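# Cap the marker with two arms and leave it on the table

## Task

Get the cap pressed fully onto the marker, with the capped marker resting entirely on the table at the end. It does not count if the cap first becomes fully seated while the robot is touching neither the marker nor the cap. Neither part may enter the marked zones around the arm bases at any moment, whether lying on the table or lifted. The result has to hold without the robot supporting it. Finish by releasing both parts and moving the grippers away.

## Robot and tools

Robot: two arms, left_arm and right_arm, each with six revolute joints and a parallel gripper. Loose objects may occasionally get a small shove from outside. Knocking anything off the table fails the job, and so does letting the marker or cap enter the marked zones around either arm base, on the table or in the air. Avoid collisions or hard pressing between the two arms, since that can end the run.

Frame: one shared scene frame for both arms. The origin sits on the tabletop midway between the arms, +z is up, +x points out over the table, and left_arm is on the +y side. The names left and right are only labels and do not match image sides. Printed hand positions are in metres and can be somewhat off, more so when the arm is stretched far. Orientation is a quaternion in w, x, y, z order. Each gripper's fingers point along its own +z axis and close along its y axis. The reported hand point lies between the finger pads, roughly 1 cm short of the fingertips.

Tool execute_actions takes "actions", a list holding at most one entry, plus an optional "pictures" boolean (images come by default). There are three forms. An empty list only reports the current state. A wait is {"steps": N} with N from 1 to 300; it sends nothing and returns after N control steps counted from the previous result, with thinking time included. A motion is {"rows": [...], "steps": N}, where N is 1 to 15 and defaults to 15. Each control step lasts 1/30 s. Each row is used for one step; if there are fewer rows than steps, the last row is held for the rest.

Every row is a single flat list of exactly 14 numbers covering both arms, even if only one should move. Order: left_arm waist, shoulder, elbow, wrist pitch, wrist yaw, wrist roll, gripper opening, then the same seven for right_arm. The six joint values are absolute target angles in radians, in the same terms as the Joint positions line, not offsets. Stated ranges per arm: waist -2.880 to 2.880, shoulder 0.000 to 3.142, elbow 0.000 to 3.019, wrist pitch -1.693 to 1.571, wrist yaw -1.571 to 1.571, wrist roll -2.094 to 2.094. The true end of each joint may differ from this by up to 0.019 rad either way. A target more than 0.019 rad beyond a stated end, and further out than the joint's last reported angle, gets the whole call refused, and nothing is sent. A target beyond the real end is clipped to it, and the result then says "joint sent to its limit" (possibly about an earlier, still-running motion); lacking that note does not prove more travel exists. The opening is an absolute value from -1 (closed) to +1 (fully open, 0.094 m between pads).

Motion limits: each joint's command is kept within a fixed lead of its measured angle (waist 0.264, shoulder 0.32, elbow 0.276, wrist pitch 0.33, wrist yaw 0.186, wrist roll 0.522 rad), and targets that would move the gripper more than 70 mm from where it is are scaled back, so large moves need several calls. Between calls the arms continue toward the last row sent until everything has nearly stopped or a step is HELD; after that, only a new action makes them move or press further. Fingers that were closing keep closing.

Result lines: the state line lists each arm's gripper position and quaternion. Joint positions and Joint velocities give per arm the six joints (rad, rad/s) and then the pad gap (m, m/s). grip_measured is the measured opening on the command scale; each gripper's reading may be off by about 1 mm, constantly. Away from the ends, fingers go where grip_measured would equal your command, so to hold something command about 0.03 below its grip_measured reading, less for a gentler grip. Pad force tops out around 50 to 62 N, lower for parts under about 2 mm thick, with a brief spike at first contact. "joint command not followed" means a clearance check altered or blocked some joint targets; the rest of the row still ran. HELD marks steps where your row, wholly or partly, was not sent. Joint torques follow the joint order without the gripper; they are raw drive outputs with offset, scale and noise, nonzero even in free air, and friction can mask or imitate load. MOTOR HOT appears from 85 °C; at 100 °C that arm's motors and gripper let go and it drops (OVER-TEMPERATURE FAULT), so avoid long hard holds.

Tool zoom_image: "camera" is one of cam_head_left, cam_head_right, cam_high, cam_low, cam_left_wrist, cam_right_wrist (all 504x504), and "region" is [x0, y0, x1, y1] in that image's pixels from the top-left corner, at most 504 by 504. It returns a closer look at the latest frame.

Tool finished_scene takes "scene" (an integer, 1 or 2) and ends that scene irreversibly, reporting whether the job succeeded. Call it only after the cap is seated, the marker lies fully on the table outside the zones, and both grippers have opened and backed off. Replying without any tool call ends everything.

Practical order: look, plan a grasp on the marker and on the cap, seat the cap with contact from the robot, set the pair down on the table, release, retreat, then finish. Move smoothly, avoid drops, slips, slams and forceful pushing.

Each tool is called after "Call:" as name([rows], argument=value, ...), one row to a line, values as JSON.

## Session

Call:
execute_actions(actions=[])

Scene clock: 0.00 s of 5100.00 s.
left_arm: end_effector_position=(+0.8114, +0.0841, +0.1335) grip_measured=+1.000 end_effector_quat_wxyz=(+0.509, +0.119, +0.834, -0.180) | right_arm: end_effector_position=(+0.3735, -0.3533, +0.2999) grip_measured=+1.000 end_effector_quat_wxyz=(+0.106, +0.159, +0.978, +0.087)
Joint positions: left_arm=[-0.287  2.237  1.837 -0.051  0.282 -0.064  0.094] | right_arm=[-0.061  1.068  1.179 -1.455 -0.158  0.252  0.094]
Joint velocities: left_arm=[-0.005  0.015 -0.027  0.007  0.007 -0.051  0.   ] | right_arm=[-0.015 -0.005 -0.017 -0.012  0.022  0.081  0.   ]
Joint torques (N m, as the arm reports them, + toward a larger angle): no reading
Motor temperatures (°C, as the motors report them): left_arm=[23 21 22 23 21 21] | right_arm=[21 23 22 23 25 25]

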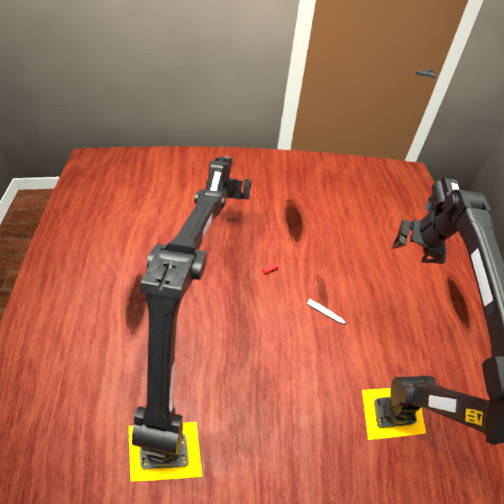

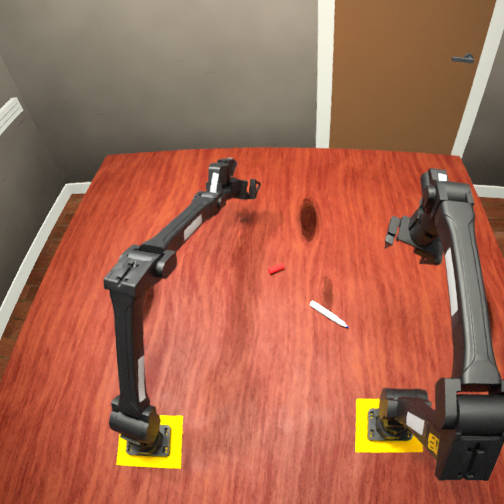

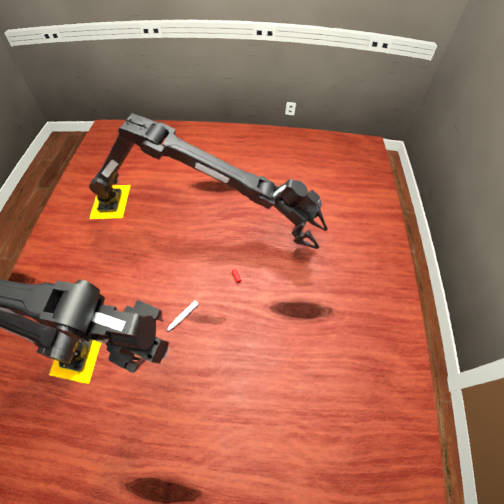

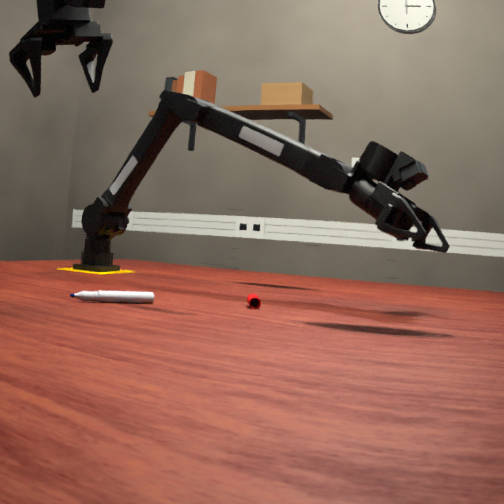

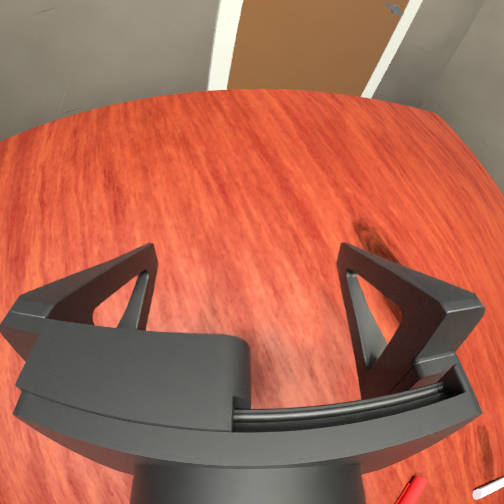

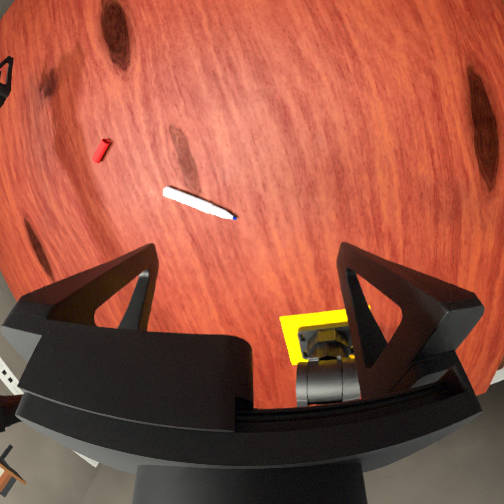

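Call:
execute_actions([
  {"rows":[[0,1.5,1.3,-1.371,0,0,1,0,1.2,1.1,-1.471,0,0,1]],"steps":15},
], pictures=false)

Call:
execute_actions([
  {"steps":60},
])

Scene clock: 29.03 s of 5100.00 s.
left_arm: end_effector_position=(+0.6196, +0.3053, +0.0863) grip_measured=+1.000 end_effector_quat_wxyz=(+0.273, -0.037, +0.961, -0.008) | right_arm: end_effector_position=(+0.3681, -0.3597, +0.2150) grip_measured=+1.000 end_effector_quat_wxyz=(-0.007, +0.024, +1.000, +0.001)
Joint positions: left_arm=[-0.074  1.865  1.382 -0.535  0.018 -0.039  0.094] | right_arm=[-0.001  1.215  1.088 -1.458 -0.002  0.02   0.094]
Joint velocities: left_arm=[ 0.532 -1.021 -0.662 -1.341 -0.183  0.051  0.   ] | right_arm=[-0.015 -0.044  0.007  0.002 -0.066 -0.081  0.   ]
Joint torques (N m, as the arm reports them, + toward a larger angle): left_arm=[ -1.29 -21.85  11.32   0.85   0.05   0.1 ] | right_arm=[  0.73 -10.5   11.71  -0.36   0.12  -0.01]
Motor temperatures (°C, as the motors report them): left_arm=[23 24 25 23 21 21] | right_arm=[21 23 26 23 25 25]
Steps of this call (steps 1 to 90: nothing new was sent; then 25.53 s passed at rest; steps 91 to 105: all 15 steps of this action). Readings (joint positions):
91: left_arm=[-0.285 2.230 1.826 -0.065 0.257 -0.062] | right_arm=[-0.053 1.075 1.172 -1.456 -0.083 0.215]
92: left_arm=[-0.282 2.212 1.799 -0.090 0.230 -0.060] | right_arm=[-0.043 1.084 1.161 -1.456 -0.032 0.175]
94: left_arm=[-0.268 2.172 1.737 -0.144 0.177 -0.057] | right_arm=[-0.020 1.126 1.130 -1.456 -0.007 0.116]
98: left_arm=[-0.213 2.082 1.610 -0.258 0.090 -0.051] | right_arm=[-0.001 1.214 1.092 -1.457 -0.003 0.053]
105: the state above

Scene clock: 31.03 s of 5100.00 s.
left_arm: end_effector_position=(+0.3931, +0.3308, +0.1859) grip_measured=+1.000 end_effector_quat_wxyz=(+0.001, -0.063, +0.998, -0.001) | right_arm: end_effector_position=(+0.3680, -0.3596, +0.2155) grip_measured=+1.000 end_effector_quat_wxyz=(-0.006, +0.019, +1.000, +0.001)
Joint positions: left_arm=[-0.     1.509  1.296 -1.355  0.001 -0.009  0.094] | right_arm=[-0.001  1.214  1.088 -1.458 -0.002  0.011  0.094]
Joint velocities: left_arm=[-0.005 -0.005  0.002  0.012 -0.095 -0.051  0.   ] | right_arm=[-0.015 -0.015  0.007  0.002 -0.037 -0.022  0.   ]
Joint torques (N m, as the arm reports them, + toward a larger angle): left_arm=[ -0.22 -12.23  10.12  -0.63  -0.01   0.08] | right_arm=[  1.08 -11.08  11.72  -0.3    0.18   0.  ]
Motor temperatures (°C, as the motors report them): left_arm=[23 24 25 23 21 22] | right_arm=[21 23 26 23 25 25]
Steps of this call (steps 1 to 45: the robot went on to your last target; steps 46 to 60: nothing new was sent). Readings (joint positions):
1: left_arm=[-0.056 1.830 1.362 -0.582 0.013 -0.038] | right_arm=[-0.001 1.214 1.088 -1.458 -0.002 0.018]
2: left_arm=[-0.041 1.794 1.345 -0.629 0.010 -0.037] | right_arm=[-0.001 1.214 1.088 -1.458 -0.002 0.016]
4: left_arm=[-0.017 1.718 1.323 -0.733 0.005 -0.034] | right_arm=[-0.001 1.214 1.088 -1.458 -0.002 0.015]
8: left_arm=[-0.000 1.561 1.312 -1.045 0.001 -0.024] | right_arm=[-0.001 1.214 1.088 -1.458 -0.002 0.012]
60: the state above
All arms were judged still, so your last target was given up. Only a new action makes them travel on or press farther. Fingers that are still opening or closing keep moving.

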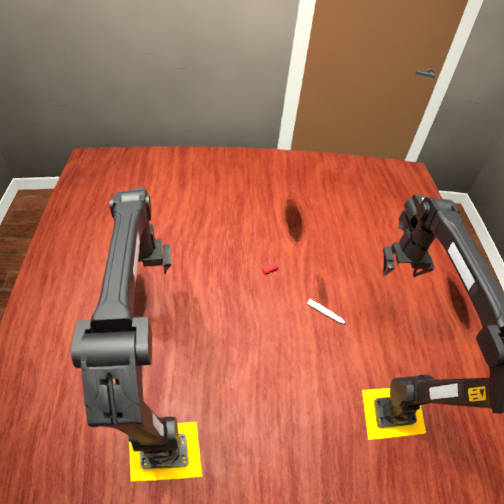

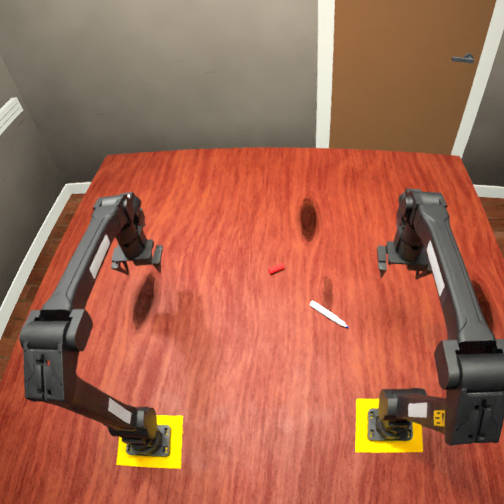

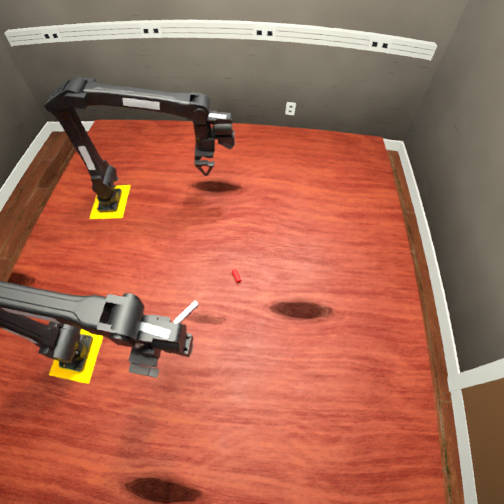

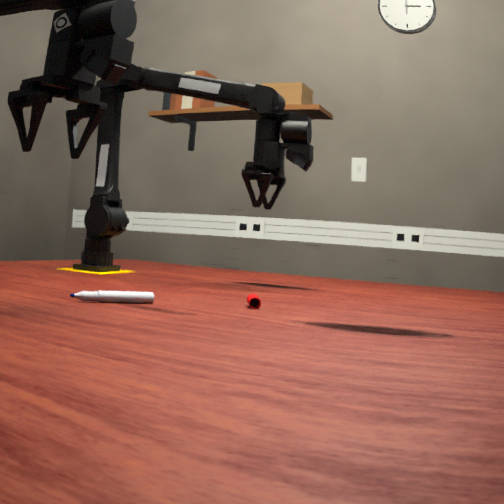

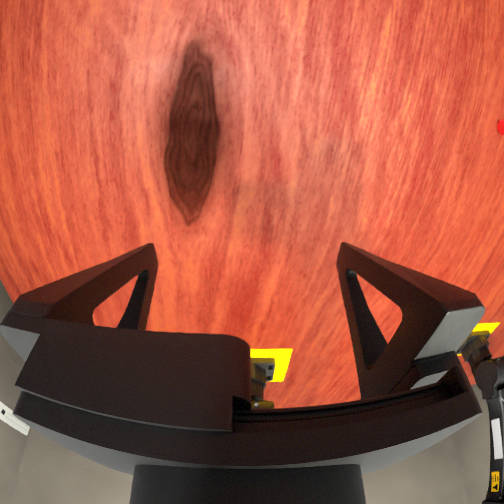

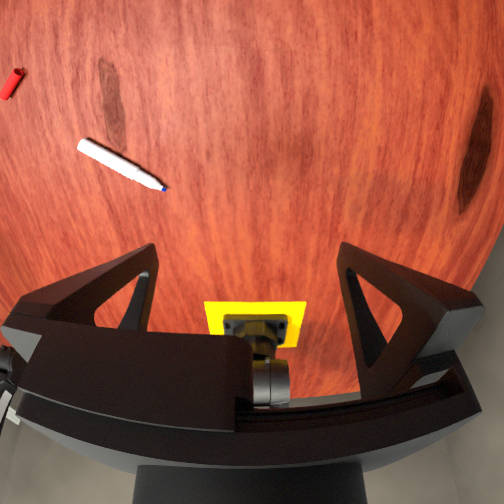

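Call:
execute_actions([
  {"rows":[[-0.5,1.5,1.3,-1.371,0,0,1,0.4,1.2,1.1,-1.471,0,0,1]],"steps":15},
], pictures=false)

Call:
execute_actions([
  {"steps":20},
])

Call:
execute_actions([
  {"rows":[[-0.5,1.5,1.3,-1.0,0,0,1,0.4,1.4,1.1,-1.471,0,0,1]],"steps":15},
], pictures=false)

Call:
execute_actions([
  {"rows":[[-0.5,1.5,1.05,-1.0,0,0,1,0.4,1.4,1.1,-1.271,0,0,1]],"steps":15},
])

Scene clock: 49.63 s of 5100.00 s.
left_arm: end_effector_position=(+0.3547, +0.0945, +0.1859) grip_measured=+1.000 end_effector_quat_wxyz=(+0.000, +0.212, +0.977, -0.003) | right_arm: end_effector_position=(+0.3449, -0.2291, +0.2155) grip_measured=+1.000 end_effector_quat_wxyz=(-0.006, -0.185, +0.983, -0.000)
Joint positions: left_arm=[-0.55   1.509  1.296 -1.355  0.005 -0.006  0.094] | right_arm=[ 0.406  1.214  1.088 -1.458 -0.002  0.007  0.094]
Joint velocities: left_arm=[-0.015 -0.015  0.002 -0.022  0.095 -0.037  0.   ] | right_arm=[-0.171 -0.015 -0.002 -0.017  0.007  0.007  0.   ]
Joint torques (N m, as the arm reports them, + toward a larger angle): left_arm=[  4.27 -12.36  10.14  -0.62  -0.16   0.03] | right_arm=[  1.2  -10.53  11.49  -0.39   0.01   0.02]
Motor temperatures (°C, as the motors report them): left_arm=[23 23 25 23 21 22] | right_arm=[21 23 26 23 25 25]
Steps of this call (steps 1 to 90: nothing new was sent; then 15.10 s passed at rest; steps 91 to 105: all 15 steps of this action). Readings (joint positions):
91: left_arm=[-0.010 1.509 1.296 -1.355 -0.003 -0.009] | right_arm=[0.017 1.214 1.088 -1.458 0.006 0.011]
92: left_arm=[-0.029 1.509 1.296 -1.355 -0.005 -0.009] | right_arm=[0.057 1.214 1.088 -1.458 0.008 0.011]
94: left_arm=[-0.100 1.509 1.296 -1.355 -0.006 -0.009] | right_arm=[0.182 1.214 1.088 -1.458 0.008 0.011]
98: left_arm=[-0.299 1.509 1.296 -1.355 -0.005 -0.009] | right_arm=[0.422 1.214 1.088 -1.458 -0.005 0.008]
105: the state above

Scene clock: 50.30 s of 5100.00 s.
left_arm: end_effector_position=(+0.3628, +0.1129, +0.1859) grip_measured=+1.000 end_effector_quat_wxyz=(+0.001, +0.191, +0.982, -0.001) | right_arm: end_effector_position=(+0.3456, -0.2308, +0.2155) grip_measured=+1.000 end_effector_quat_wxyz=(-0.006, -0.182, +0.983, -0.001)
Joint positions: left_arm=[-0.506  1.509  1.296 -1.355  0.001 -0.006  0.094] | right_arm=[ 0.4    1.214  1.088 -1.458 -0.001  0.007  0.094]
Joint velocities: left_arm=[ 0.015 -0.005  0.007  0.012  0.007  0.022  0.   ] | right_arm=[ 0.005 -0.005 -0.002 -0.012  0.037  0.051  0.   ]
Joint torques (N m, as the arm reports them, + toward a larger angle): left_arm=[  0.39 -12.4   10.13  -0.62  -0.02   0.05] | right_arm=[  0.81 -10.49  11.64  -0.16   0.04  -0.02]
Motor temperatures (°C, as the motors report them): left_arm=[23 23 25 23 21 22] | right_arm=[21 23 26 23 25 25]
Steps of this call (steps 1 to 20: the robot went on to your last target). Readings (joint positions):
1: left_arm=[-0.548 1.509 1.296 -1.355 0.004 -0.006] | right_arm=[0.402 1.214 1.088 -1.458 -0.001 0.007]
2: left_arm=[-0.541 1.509 1.296 -1.355 0.004 -0.006] | right_arm=[0.400 1.214 1.088 -1.458 -0.001 0.007]
4: left_arm=[-0.525 1.509 1.296 -1.355 0.003 -0.006] | right_arm=[0.400 1.214 1.088 -1.458 -0.001 0.007]
8: left_arm=[-0.506 1.509 1.296 -1.355 0.001 -0.006] | right_arm=[0.400 1.214 1.088 -1.458 -0.001 0.007]
20: the state above

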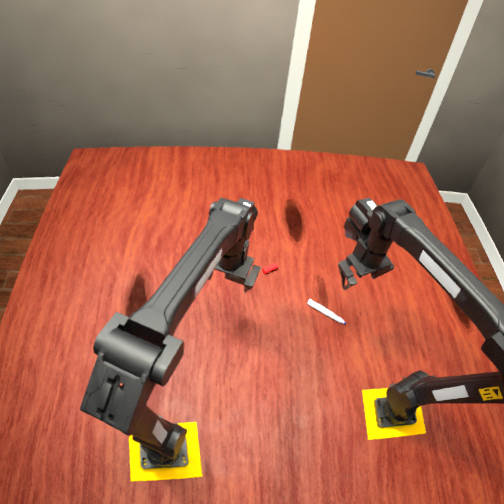

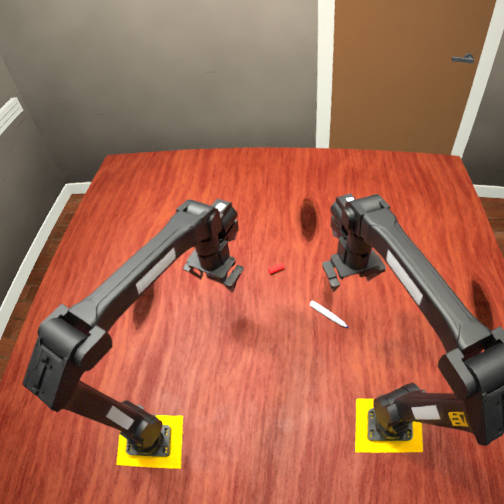

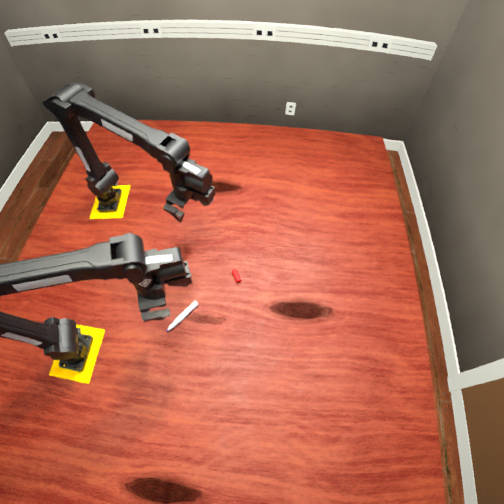

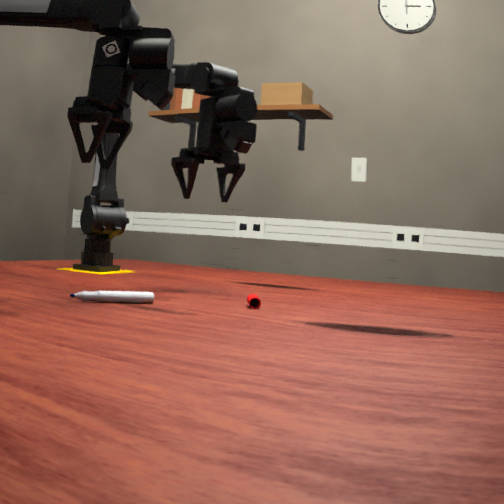

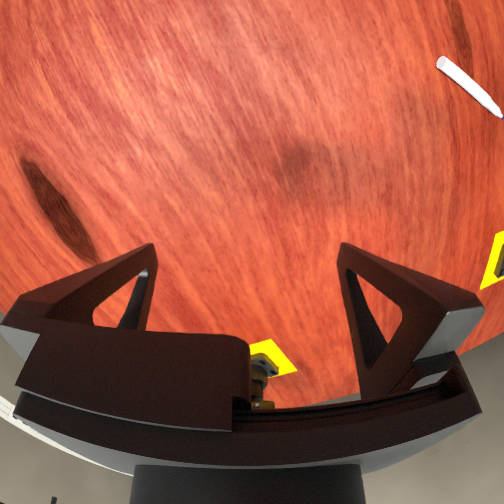

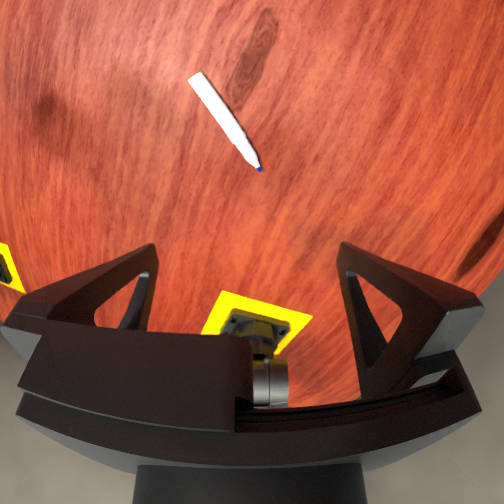

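Scene clock: 50.80 s of 5100.00 s.
left_arm: end_effector_position=(+0.4338, +0.0837, +0.1953) grip_measured=+1.000 end_effector_quat_wxyz=(+0.159, +0.188, +0.969, -0.033) | right_arm: end_effector_position=(+0.3551, -0.2270, +0.1525) grip_measured=+1.000 end_effector_quat_wxyz=(-0.107, -0.181, +0.977, -0.020)
Joint positions: left_arm=[-0.506  1.507  1.284 -1.022  0.001 -0.006  0.094] | right_arm=[ 0.4    1.417  1.09  -1.463 -0.001  0.007  0.094]
Joint velocities: left_arm=[-0.024  0.005 -0.022 -0.022 -0.007  0.022  0.   ] | right_arm=[ 0.015 -0.083 -0.027 -0.002 -0.007 -0.007  0.   ]
Joint torques (N m, as the arm reports them, + toward a larger angle): left_arm=[  0.24 -12.89  11.74   1.53  -0.02   0.05] | right_arm=[  0.83 -13.23  10.41  -0.61   0.09   0.02]
Motor temperatures (°C, as the motors report them): left_arm=[23 23 25 23 21 22] | right_arm=[21 23 26 23 25 25]
Steps of this call (steps 1 to 15: all 15 steps of this action). Readings (joint positions):
1: left_arm=[-0.506 1.506 1.289 -1.295 0.001 -0.006] | right_arm=[0.400 1.226 1.089 -1.461 -0.001 0.007]
2: left_arm=[-0.506 1.505 1.285 -1.198 0.001 -0.006] | right_arm=[0.400 1.248 1.094 -1.463 -0.001 0.007]
4: left_arm=[-0.506 1.507 1.284 -1.072 0.001 -0.006] | right_arm=[0.400 1.317 1.095 -1.463 -0.001 0.007]
8: left_arm=[-0.506 1.507 1.284 -1.024 0.001 -0.006] | right_arm=[0.400 1.423 1.092 -1.463 -0.001 0.007]
15: the state above

Scene clock: 51.30 s of 5100.00 s.
left_arm: end_effector_position=(+0.3477, +0.1191, +0.0861) grip_measured=+1.000 end_effector_quat_wxyz=(+0.035, +0.190, +0.981, -0.008) | right_arm: end_effector_position=(+0.3940, -0.2118, +0.1477) grip_measured=+1.000 end_effector_quat_wxyz=(-0.020, -0.182, +0.983, -0.003)
Joint positions: left_arm=[-0.506  1.518  1.025 -1.006  0.001 -0.006  0.094] | right_arm=[ 0.4    1.412  1.087 -1.287 -0.001  0.007  0.094]
Joint velocities: left_arm=[ 0.005 -0.054  0.007  0.002  0.007  0.007  0.   ] | right_arm=[-0.015 -0.005 -0.012  0.002 -0.007 -0.022  0.   ]
Joint torques (N m, as the arm reports them, + toward a larger angle): left_arm=[  0.32 -12.18  11.25   0.37  -0.02   0.05] | right_arm=[  0.41 -13.01  11.24   0.61   0.11  -0.02]
Motor temperatures (°C, as the motors report them): left_arm=[23 23 25 23 21 22] | right_arm=[21 23 26 23 25 25]
Steps of this call (steps 1 to 15: all 15 steps of this action). Readings (joint positions):
1: left_arm=[-0.506 1.505 1.266 -1.014 0.001 -0.006] | right_arm=[0.400 1.414 1.088 -1.432 -0.001 0.007]
2: left_arm=[-0.506 1.494 1.232 -1.006 0.001 -0.006] | right_arm=[0.400 1.412 1.087 -1.380 -0.001 0.007]
4: left_arm=[-0.506 1.480 1.139 -1.006 0.001 -0.006] | right_arm=[0.400 1.412 1.087 -1.312 -0.001 0.007]
8: left_arm=[-0.506 1.509 1.028 -1.006 0.001 -0.006] | right_arm=[0.400 1.412 1.087 -1.287 -0.001 0.007]
15: the state above

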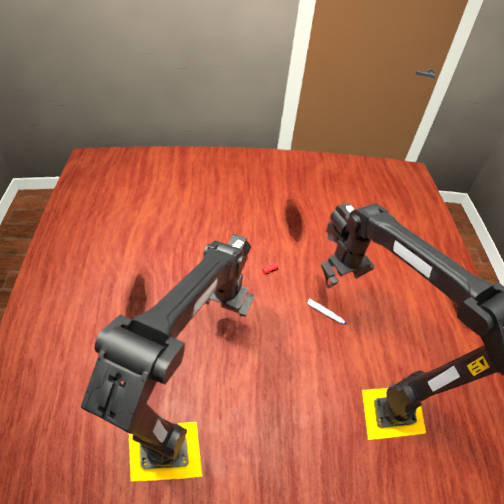

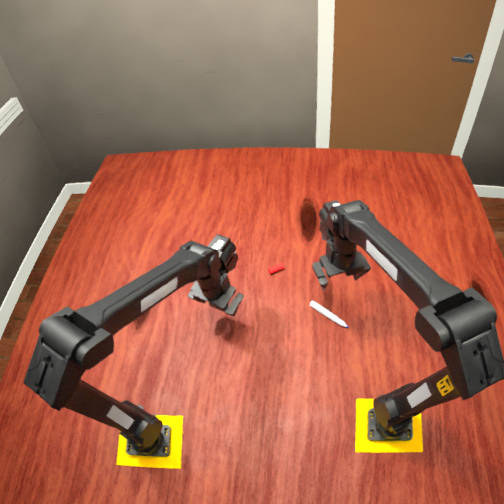

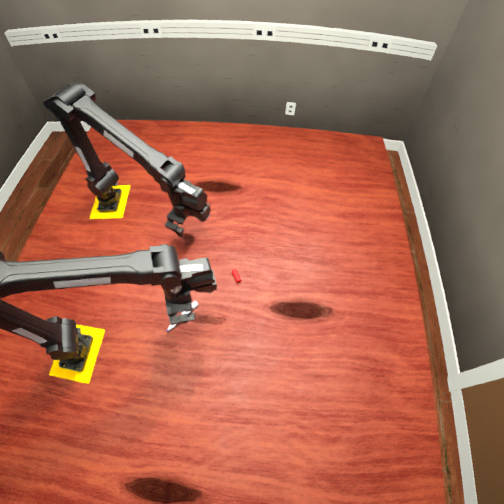

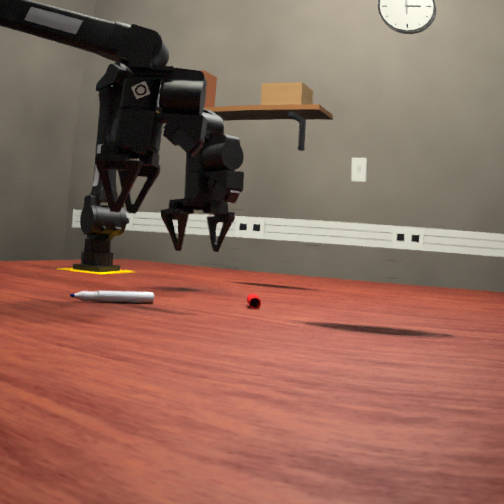

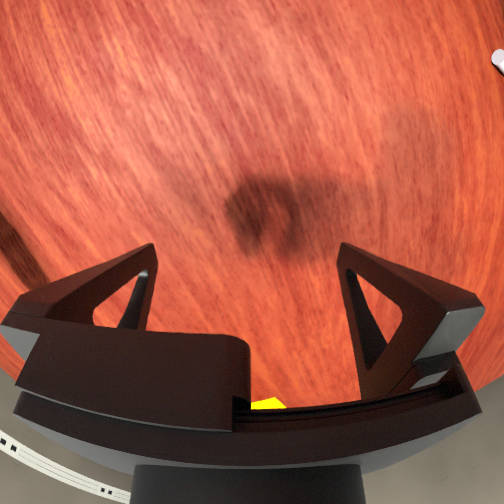

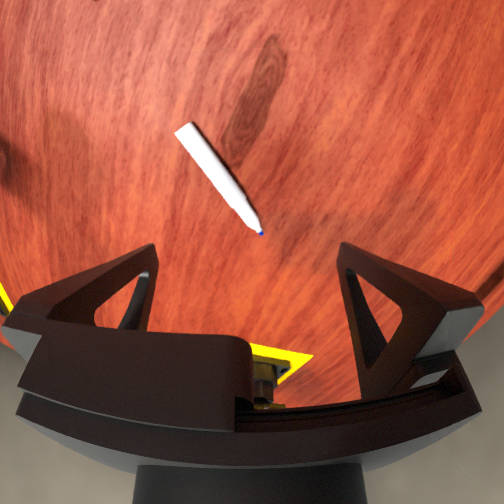

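Call:
execute_actions([
  {"rows":[[-0.3,1.5,1.1,-1.1,0,0,1,0.592,1.9,1.655,-1.309,0,0,1]],"steps":15},
], pictures=false)

Call:
execute_actions([
  {"steps":25},
])

Scene clock: 109.13 s of 5100.00 s.
left_arm: end_effector_position=(+0.3663, +0.2100, +0.0969) grip_measured=+1.000 end_effector_quat_wxyz=(+0.013, +0.082, +0.997, -0.000) | right_arm: end_effector_position=(+0.5175, -0.0391, +0.1017) grip_measured=+1.000 end_effector_quat_wxyz=(-0.018, -0.282, +0.959, -0.006)
Joint positions: left_arm=[-0.286  1.514  1.053 -1.085 -0.002 -0.005  0.094] | right_arm=[ 0.605  1.922  1.615 -1.301  0.     0.007  0.094]
Joint velocities: left_arm=[-0.063 -0.005  0.007  0.002  0.007  0.007  0.   ] | right_arm=[-0.005 -0.005  0.002 -0.012 -0.007  0.007  0.   ]
Joint torques (N m, as the arm reports them, + toward a larger angle): left_arm=[ -1.11 -12.04  13.44  -0.57   0.13   0.04] | right_arm=[ -0.41 -22.4   14.05  -0.13   0.05   0.02]
Motor temperatures (°C, as the motors report them): left_arm=[23 23 26 23 21 22] | right_arm=[21 24 26 23 25 25]
Steps of this call (steps 1 to 15: the robot went on to your last target; steps 16 to 90: nothing new was sent; then 54.33 s passed at rest; steps 91 to 105: all 15 steps of this action). Readings (joint positions):
91: left_arm=[-0.496 1.514 1.027 -1.017 0.006 -0.005] | right_arm=[0.408 1.425 1.099 -1.293 0.002 0.007]
92: left_arm=[-0.475 1.514 1.029 -1.036 0.006 -0.005] | right_arm=[0.422 1.450 1.128 -1.301 0.003 0.007]
94: left_arm=[-0.404 1.514 1.036 -1.064 0.006 -0.005] | right_arm=[0.466 1.533 1.209 -1.301 0.003 0.007]
98: left_arm=[-0.281 1.514 1.051 -1.081 -0.003 -0.005] | right_arm=[0.548 1.738 1.409 -1.302 0.003 0.007]
105: the state above

Scene clock: 109.97 s of 5100.00 s.
left_arm: end_effector_position=(+0.3662, +0.2091, +0.0969) grip_measured=+1.000 end_effector_quat_wxyz=(+0.013, +0.083, +0.996, -0.000) | right_arm: end_effector_position=(+0.5202, -0.0423, +0.1051) grip_measured=+1.000 end_effector_quat_wxyz=(-0.015, -0.278, +0.960, -0.005)
Joint positions: left_arm=[-0.288  1.514  1.053 -1.085 -0.002 -0.005  0.094] | right_arm=[ 0.598  1.916  1.616 -1.301  0.     0.007  0.094]
Joint velocities: left_arm=[-0.005  0.005  0.007  0.007 -0.022 -0.022  0.   ] | right_arm=[-0.024 -0.015  0.007 -0.007 -0.022 -0.022  0.   ]
Joint torques (N m, as the arm reports them, + toward a larger angle): left_arm=[ -1.26 -12.08  13.41  -0.56   0.13   0.04] | right_arm=[  0.67 -22.1   13.98  -0.27   0.08   0.01]
Motor temperatures (°C, as the motors report them): left_arm=[23 23 26 23 21 22] | right_arm=[21 24 26 23 25 25]
Steps of this call (steps 1 to 15: the robot went on to your last target; steps 16 to 25: nothing new was sent). Readings (joint positions):
1: left_arm=[-0.288 1.514 1.053 -1.085 -0.002 -0.005] | right_arm=[0.605 1.922 1.616 -1.301 0.000 0.007]
2: left_arm=[-0.288 1.514 1.053 -1.085 -0.002 -0.005] | right_arm=[0.604 1.919 1.616 -1.301 0.000 0.007]
4: left_arm=[-0.288 1.514 1.053 -1.085 -0.002 -0.005] | right_arm=[0.601 1.916 1.616 -1.301 0.000 0.007]
8: left_arm=[-0.288 1.514 1.053 -1.085 -0.002 -0.005] | right_arm=[0.598 1.916 1.616 -1.301 0.000 0.007]
25: the state above
All arms were judged still, so your last target was given up. Only a new action makes them travel on or press farther. Fingers that are still opening or closing keep moving.

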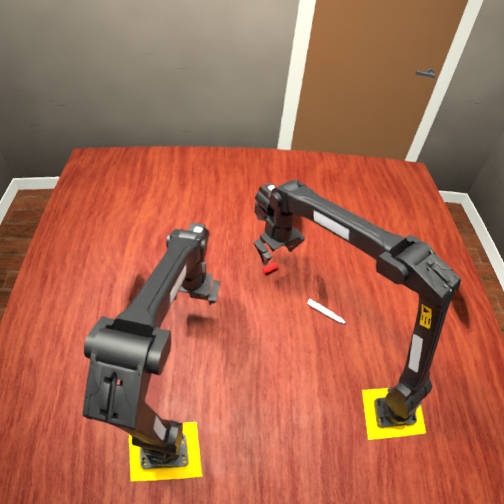

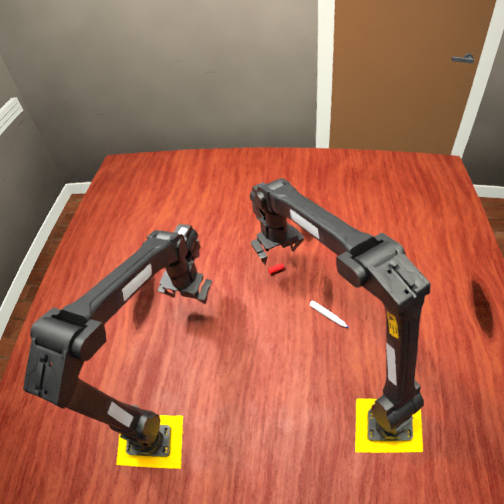

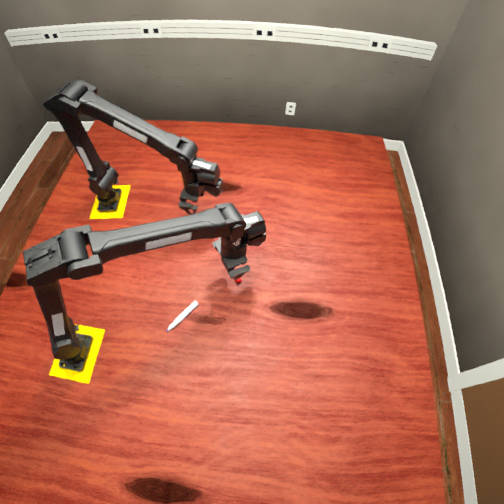

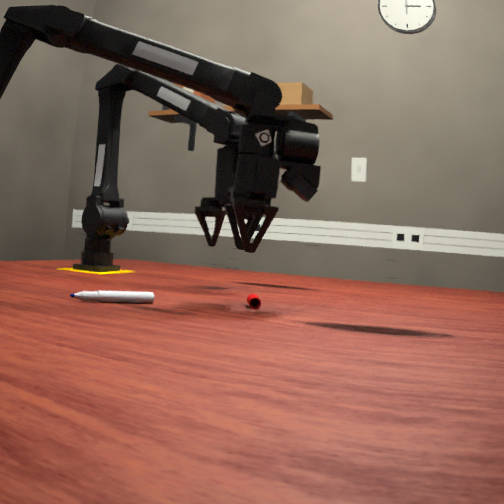

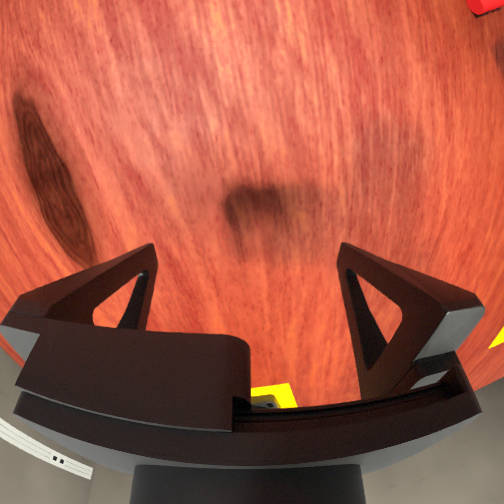

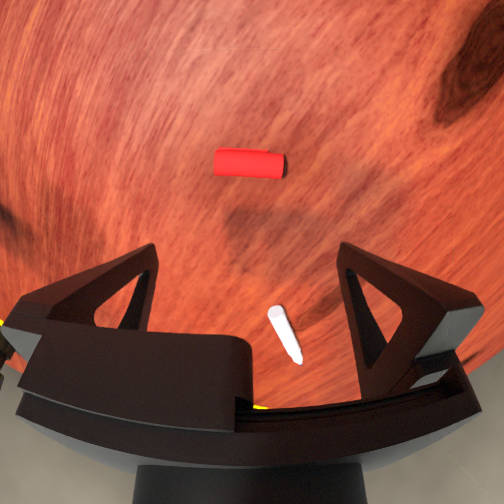

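Call:
execute_actions([
  {"rows":[[0,1.5,1.1,-1.1,0,0,1,0.65,1.95,1.63,-1.25,0.15,-0.7,1]],"steps":12},
], pictures=false)

Call:
execute_actions([
  {"rows":[[0,1.5,1.1,-1.1,0,0,1,0.697,2.0,1.61,-1.19,0.296,-1.404,1]],"steps":15},
], pictures=false)

Call:
execute_actions([
  {"steps":15},
])

Scene clock: 126.67 s of 5100.00 s.
left_arm: end_effector_position=(+0.3675, +0.3437, +0.0969) grip_measured=+1.000 end_effector_quat_wxyz=(+0.013, -0.078, +0.997, +0.003) | right_arm: end_effector_position=(+0.5229, -0.0299, +0.1038) grip_measured=+1.000 end_effector_quat_wxyz=(-0.001, -0.589, +0.805, -0.074)
Joint positions: left_arm=[ 0.036  1.514  1.053 -1.085 -0.004 -0.004  0.094] | right_arm=[ 0.657  1.922  1.616 -1.266  0.147 -0.635  0.094]
Joint velocities: left_arm=[-0.171  0.005  0.007 -0.022 -0.051 -0.007  0.   ] | right_arm=[-0.005 -0.005 -0.007  0.007 -0.007 -0.374  0.   ]
Joint torques (N m, as the arm reports them, + toward a larger angle): left_arm=[ -2.6  -12.04  13.43  -0.57   0.16   0.02] | right_arm=[ -0.29 -18.18  11.6    0.76   0.17  -0.02]
Motor temperatures (°C, as the motors report them): left_arm=[23 23 27 23 21 22] | right_arm=[21 25 28 23 25 25]
Steps of this call (steps 1 to 90: nothing new was sent; then 13.30 s passed at rest; steps 91 to 102: all 12 steps of this action). Readings (joint positions):
91: left_arm=[-0.278 1.514 1.053 -1.085 0.003 -0.005] | right_arm=[0.603 1.916 1.616 -1.295 0.077 -0.077]
92: left_arm=[-0.256 1.514 1.053 -1.085 0.005 -0.004] | right_arm=[0.607 1.917 1.616 -1.285 0.123 -0.177]
94: left_arm=[-0.180 1.514 1.053 -1.085 0.006 -0.004] | right_arm=[0.620 1.918 1.616 -1.271 0.145 -0.359]
98: left_arm=[-0.003 1.514 1.053 -1.085 -0.002 -0.004] | right_arm=[0.648 1.921 1.616 -1.266 0.147 -0.555]
102: the state above

Scene clock: 127.17 s of 5100.00 s.
left_arm: end_effector_position=(+0.3691, +0.3324, +0.0969) grip_measured=+1.000 end_effector_quat_wxyz=(+0.013, -0.065, +0.998, +0.002) | right_arm: end_effector_position=(+0.5311, -0.0235, +0.0688) grip_measured=+1.000 end_effector_quat_wxyz=(+0.056, +0.842, -0.520, +0.135)
Joint positions: left_arm=[ 0.009  1.514  1.053 -1.085 -0.002 -0.004  0.094] | right_arm=[ 0.699  1.988  1.608 -1.205  0.294 -1.361  0.094]
Joint velocities: left_arm=[-0.015 -0.015 -0.012 -0.017 -0.037 -0.022  0.   ] | right_arm=[-0.005  0.015 -0.017  0.017  0.007 -0.227  0.   ]
Joint torques (N m, as the arm reports them, + toward a larger angle): left_arm=[ -1.11 -12.02  13.39  -0.55   0.11   0.02] | right_arm=[  0.56 -20.53  10.17   0.75   0.26  -0.05]
Motor temperatures (°C, as the motors report them): left_arm=[23 23 27 23 21 22] | right_arm=[21 25 28 23 25 25]
Steps of this call (steps 1 to 15: all 15 steps of this action). Readings (joint positions):
1: left_arm=[0.031 1.514 1.053 -1.085 -0.003 -0.004] | right_arm=[0.660 1.925 1.616 -1.256 0.223 -0.721]
2: left_arm=[0.025 1.514 1.053 -1.085 -0.003 -0.004] | right_arm=[0.663 1.929 1.616 -1.237 0.269 -0.821]
4: left_arm=[0.015 1.514 1.053 -1.085 -0.002 -0.004] | right_arm=[0.671 1.944 1.616 -1.214 0.291 -1.013]
8: left_arm=[0.009 1.514 1.053 -1.085 -0.002 -0.004] | right_arm=[0.691 1.978 1.613 -1.206 0.293 -1.239]
15: the state above

Scene clock: 127.67 s of 5100.00 s.
left_arm: end_effector_position=(+0.3691, +0.3324, +0.0969) grip_measured=+1.000 end_effector_quat_wxyz=(+0.013, -0.065, +0.998, +0.002) | right_arm: end_effector_position=(+0.5311, -0.0235, +0.0688) grip_measured=+1.000 end_effector_quat_wxyz=(+0.059, +0.850, -0.507, +0.134)
Joint positions: left_arm=[ 0.009  1.514  1.053 -1.085 -0.002 -0.004  0.094] | right_arm=[ 0.699  1.988  1.608 -1.205  0.294 -1.392  0.094]
Joint velocities: left_arm=[-0.015 -0.005  0.007 -0.012 -0.007 -0.007  0.   ] | right_arm=[-0.005 -0.005  0.007  0.002  0.037 -0.007  0.   ]
Joint torques (N m, as the arm reports them, + toward a larger angle): left_arm=[ -1.03 -12.02  13.41  -0.56   0.11   0.03] | right_arm=[  0.67 -20.44   9.93   0.58   0.25  -0.04]
Motor temperatures (°C, as the motors report them): left_arm=[23 23 27 23 21 22] | right_arm=[21 25 28 23 25 25]
Steps of this call (steps 1 to 15: the robot went on to your last target). Readings (joint positions):
1: left_arm=[0.009 1.514 1.053 -1.085 -0.002 -0.004] | right_arm=[0.699 1.988 1.608 -1.205 0.294 -1.368]
2: left_arm=[0.009 1.514 1.053 -1.085 -0.002 -0.004] | right_arm=[0.699 1.988 1.608 -1.205 0.294 -1.373]
4: left_arm=[0.009 1.514 1.053 -1.085 -0.002 -0.004] | right_arm=[0.699 1.988 1.608 -1.205 0.294 -1.380]
8: left_arm=[0.009 1.514 1.053 -1.085 -0.002 -0.004] | right_arm=[0.699 1.988 1.608 -1.205 0.294 -1.388]
15: the state above

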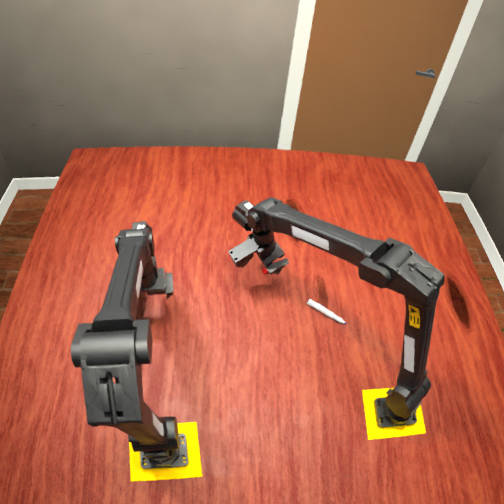

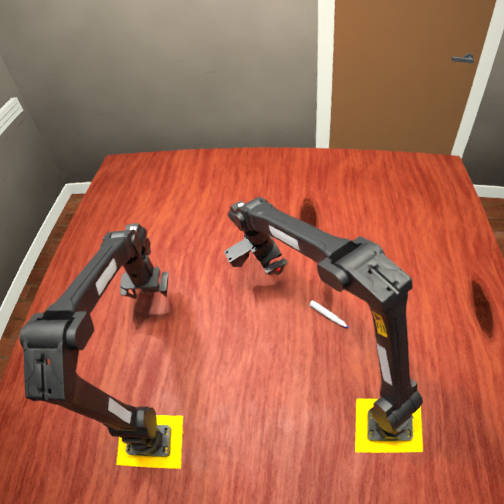

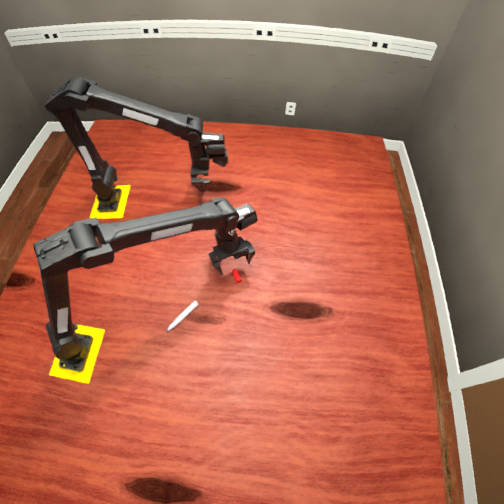

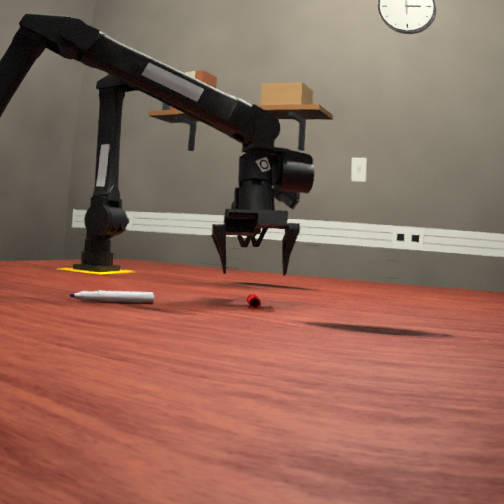

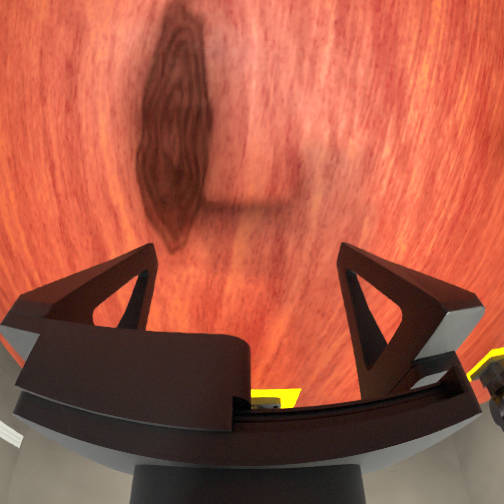

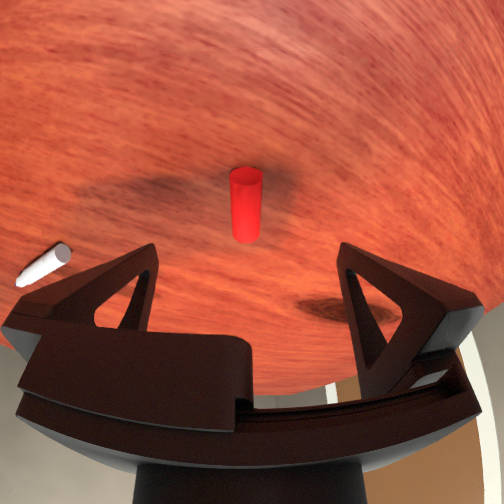

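Call:
execute_actions([
  {"rows":[[0,1.5,1.1,-1.1,0,0,1,0.69,2.06,1.59,-1.141,0.296,-1.404,0.3]],"steps":15},
])

Scene clock: 137.27 s of 5100.00 s.
left_arm: end_effector_position=(+0.3691, +0.3324, +0.0969) grip_measured=+1.000 end_effector_quat_wxyz=(+0.013, -0.065, +0.998, +0.002) | right_arm: end_effector_position=(+0.5308, -0.0246, +0.0288) grip_measured=+0.302 end_effector_quat_wxyz=(+0.072, +0.851, -0.505, +0.129)
Joint positions: left_arm=[ 0.009  1.514  1.053 -1.085 -0.002 -0.004  0.094] | right_arm=[ 0.698  2.046  1.588 -1.156  0.294 -1.394  0.061]
Joint velocities: left_arm=[-0.005  0.005 -0.002  0.007  0.022 -0.037  0.   ] | right_arm=[-0.015 -0.005 -0.002  0.012 -0.022  0.022  0.001]
Joint torques (N m, as the arm reports them, + toward a larger angle): left_arm=[ -1.04 -12.02  13.39  -0.57   0.11   0.02] | right_arm=[  0.88 -20.6    9.47   0.71   0.24  -0.01]
Motor temperatures (°C, as the motors report them): left_arm=[23 23 27 23 21 22] | right_arm=[21 25 27 23 25 25]
Steps of this call (steps 1 to 15: the robot went on to your last target; steps 16 to 90: nothing new was sent; then 6.10 s passed at rest; steps 91 to 105: all 15 steps of this action). Readings (joint positions):
91: left_arm=[0.009 1.514 1.053 -1.085 -0.002 -0.004] | right_arm=[0.699 1.991 1.606 -1.197 0.294 -1.394]
92: left_arm=[0.009 1.514 1.053 -1.085 -0.002 -0.004] | right_arm=[0.699 1.994 1.605 -1.182 0.294 -1.394]
94: left_arm=[0.009 1.514 1.053 -1.085 -0.002 -0.004] | right_arm=[0.699 2.007 1.603 -1.163 0.294 -1.394]
98: left_arm=[0.009 1.514 1.053 -1.085 -0.002 -0.004] | right_arm=[0.698 2.035 1.594 -1.156 0.294 -1.394]
105: the state above

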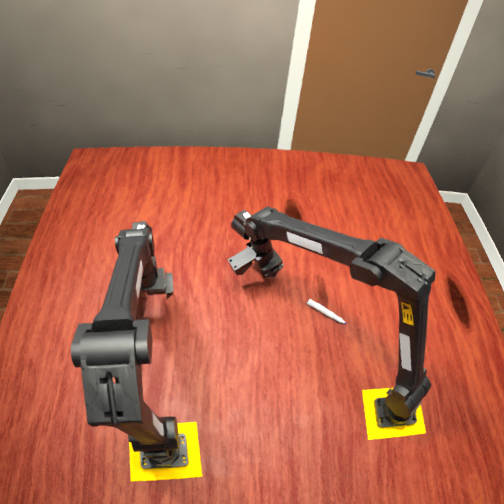

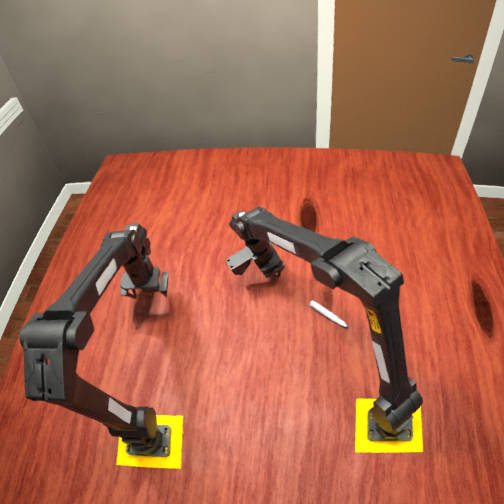

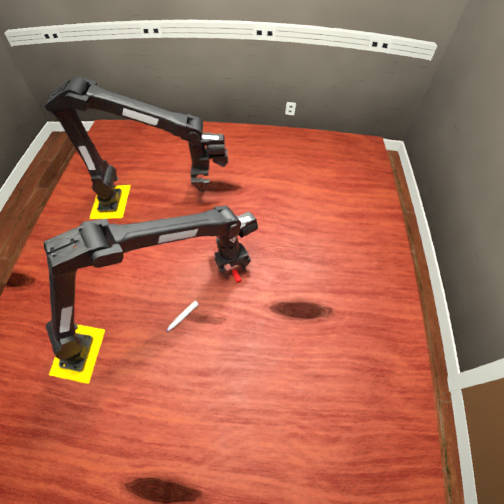

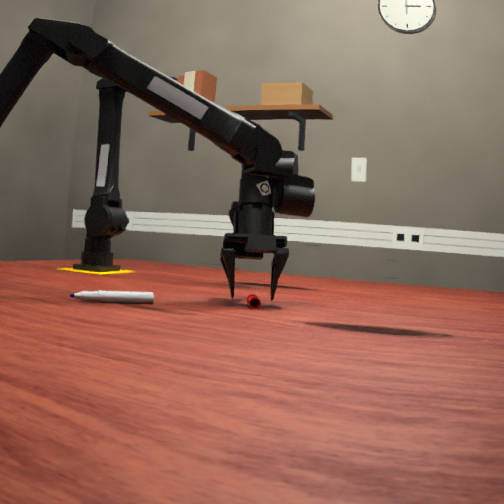

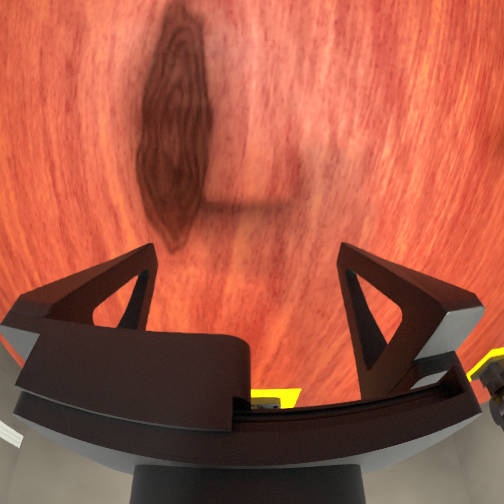

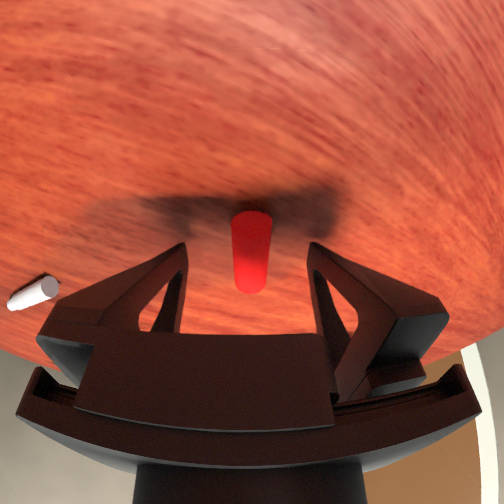

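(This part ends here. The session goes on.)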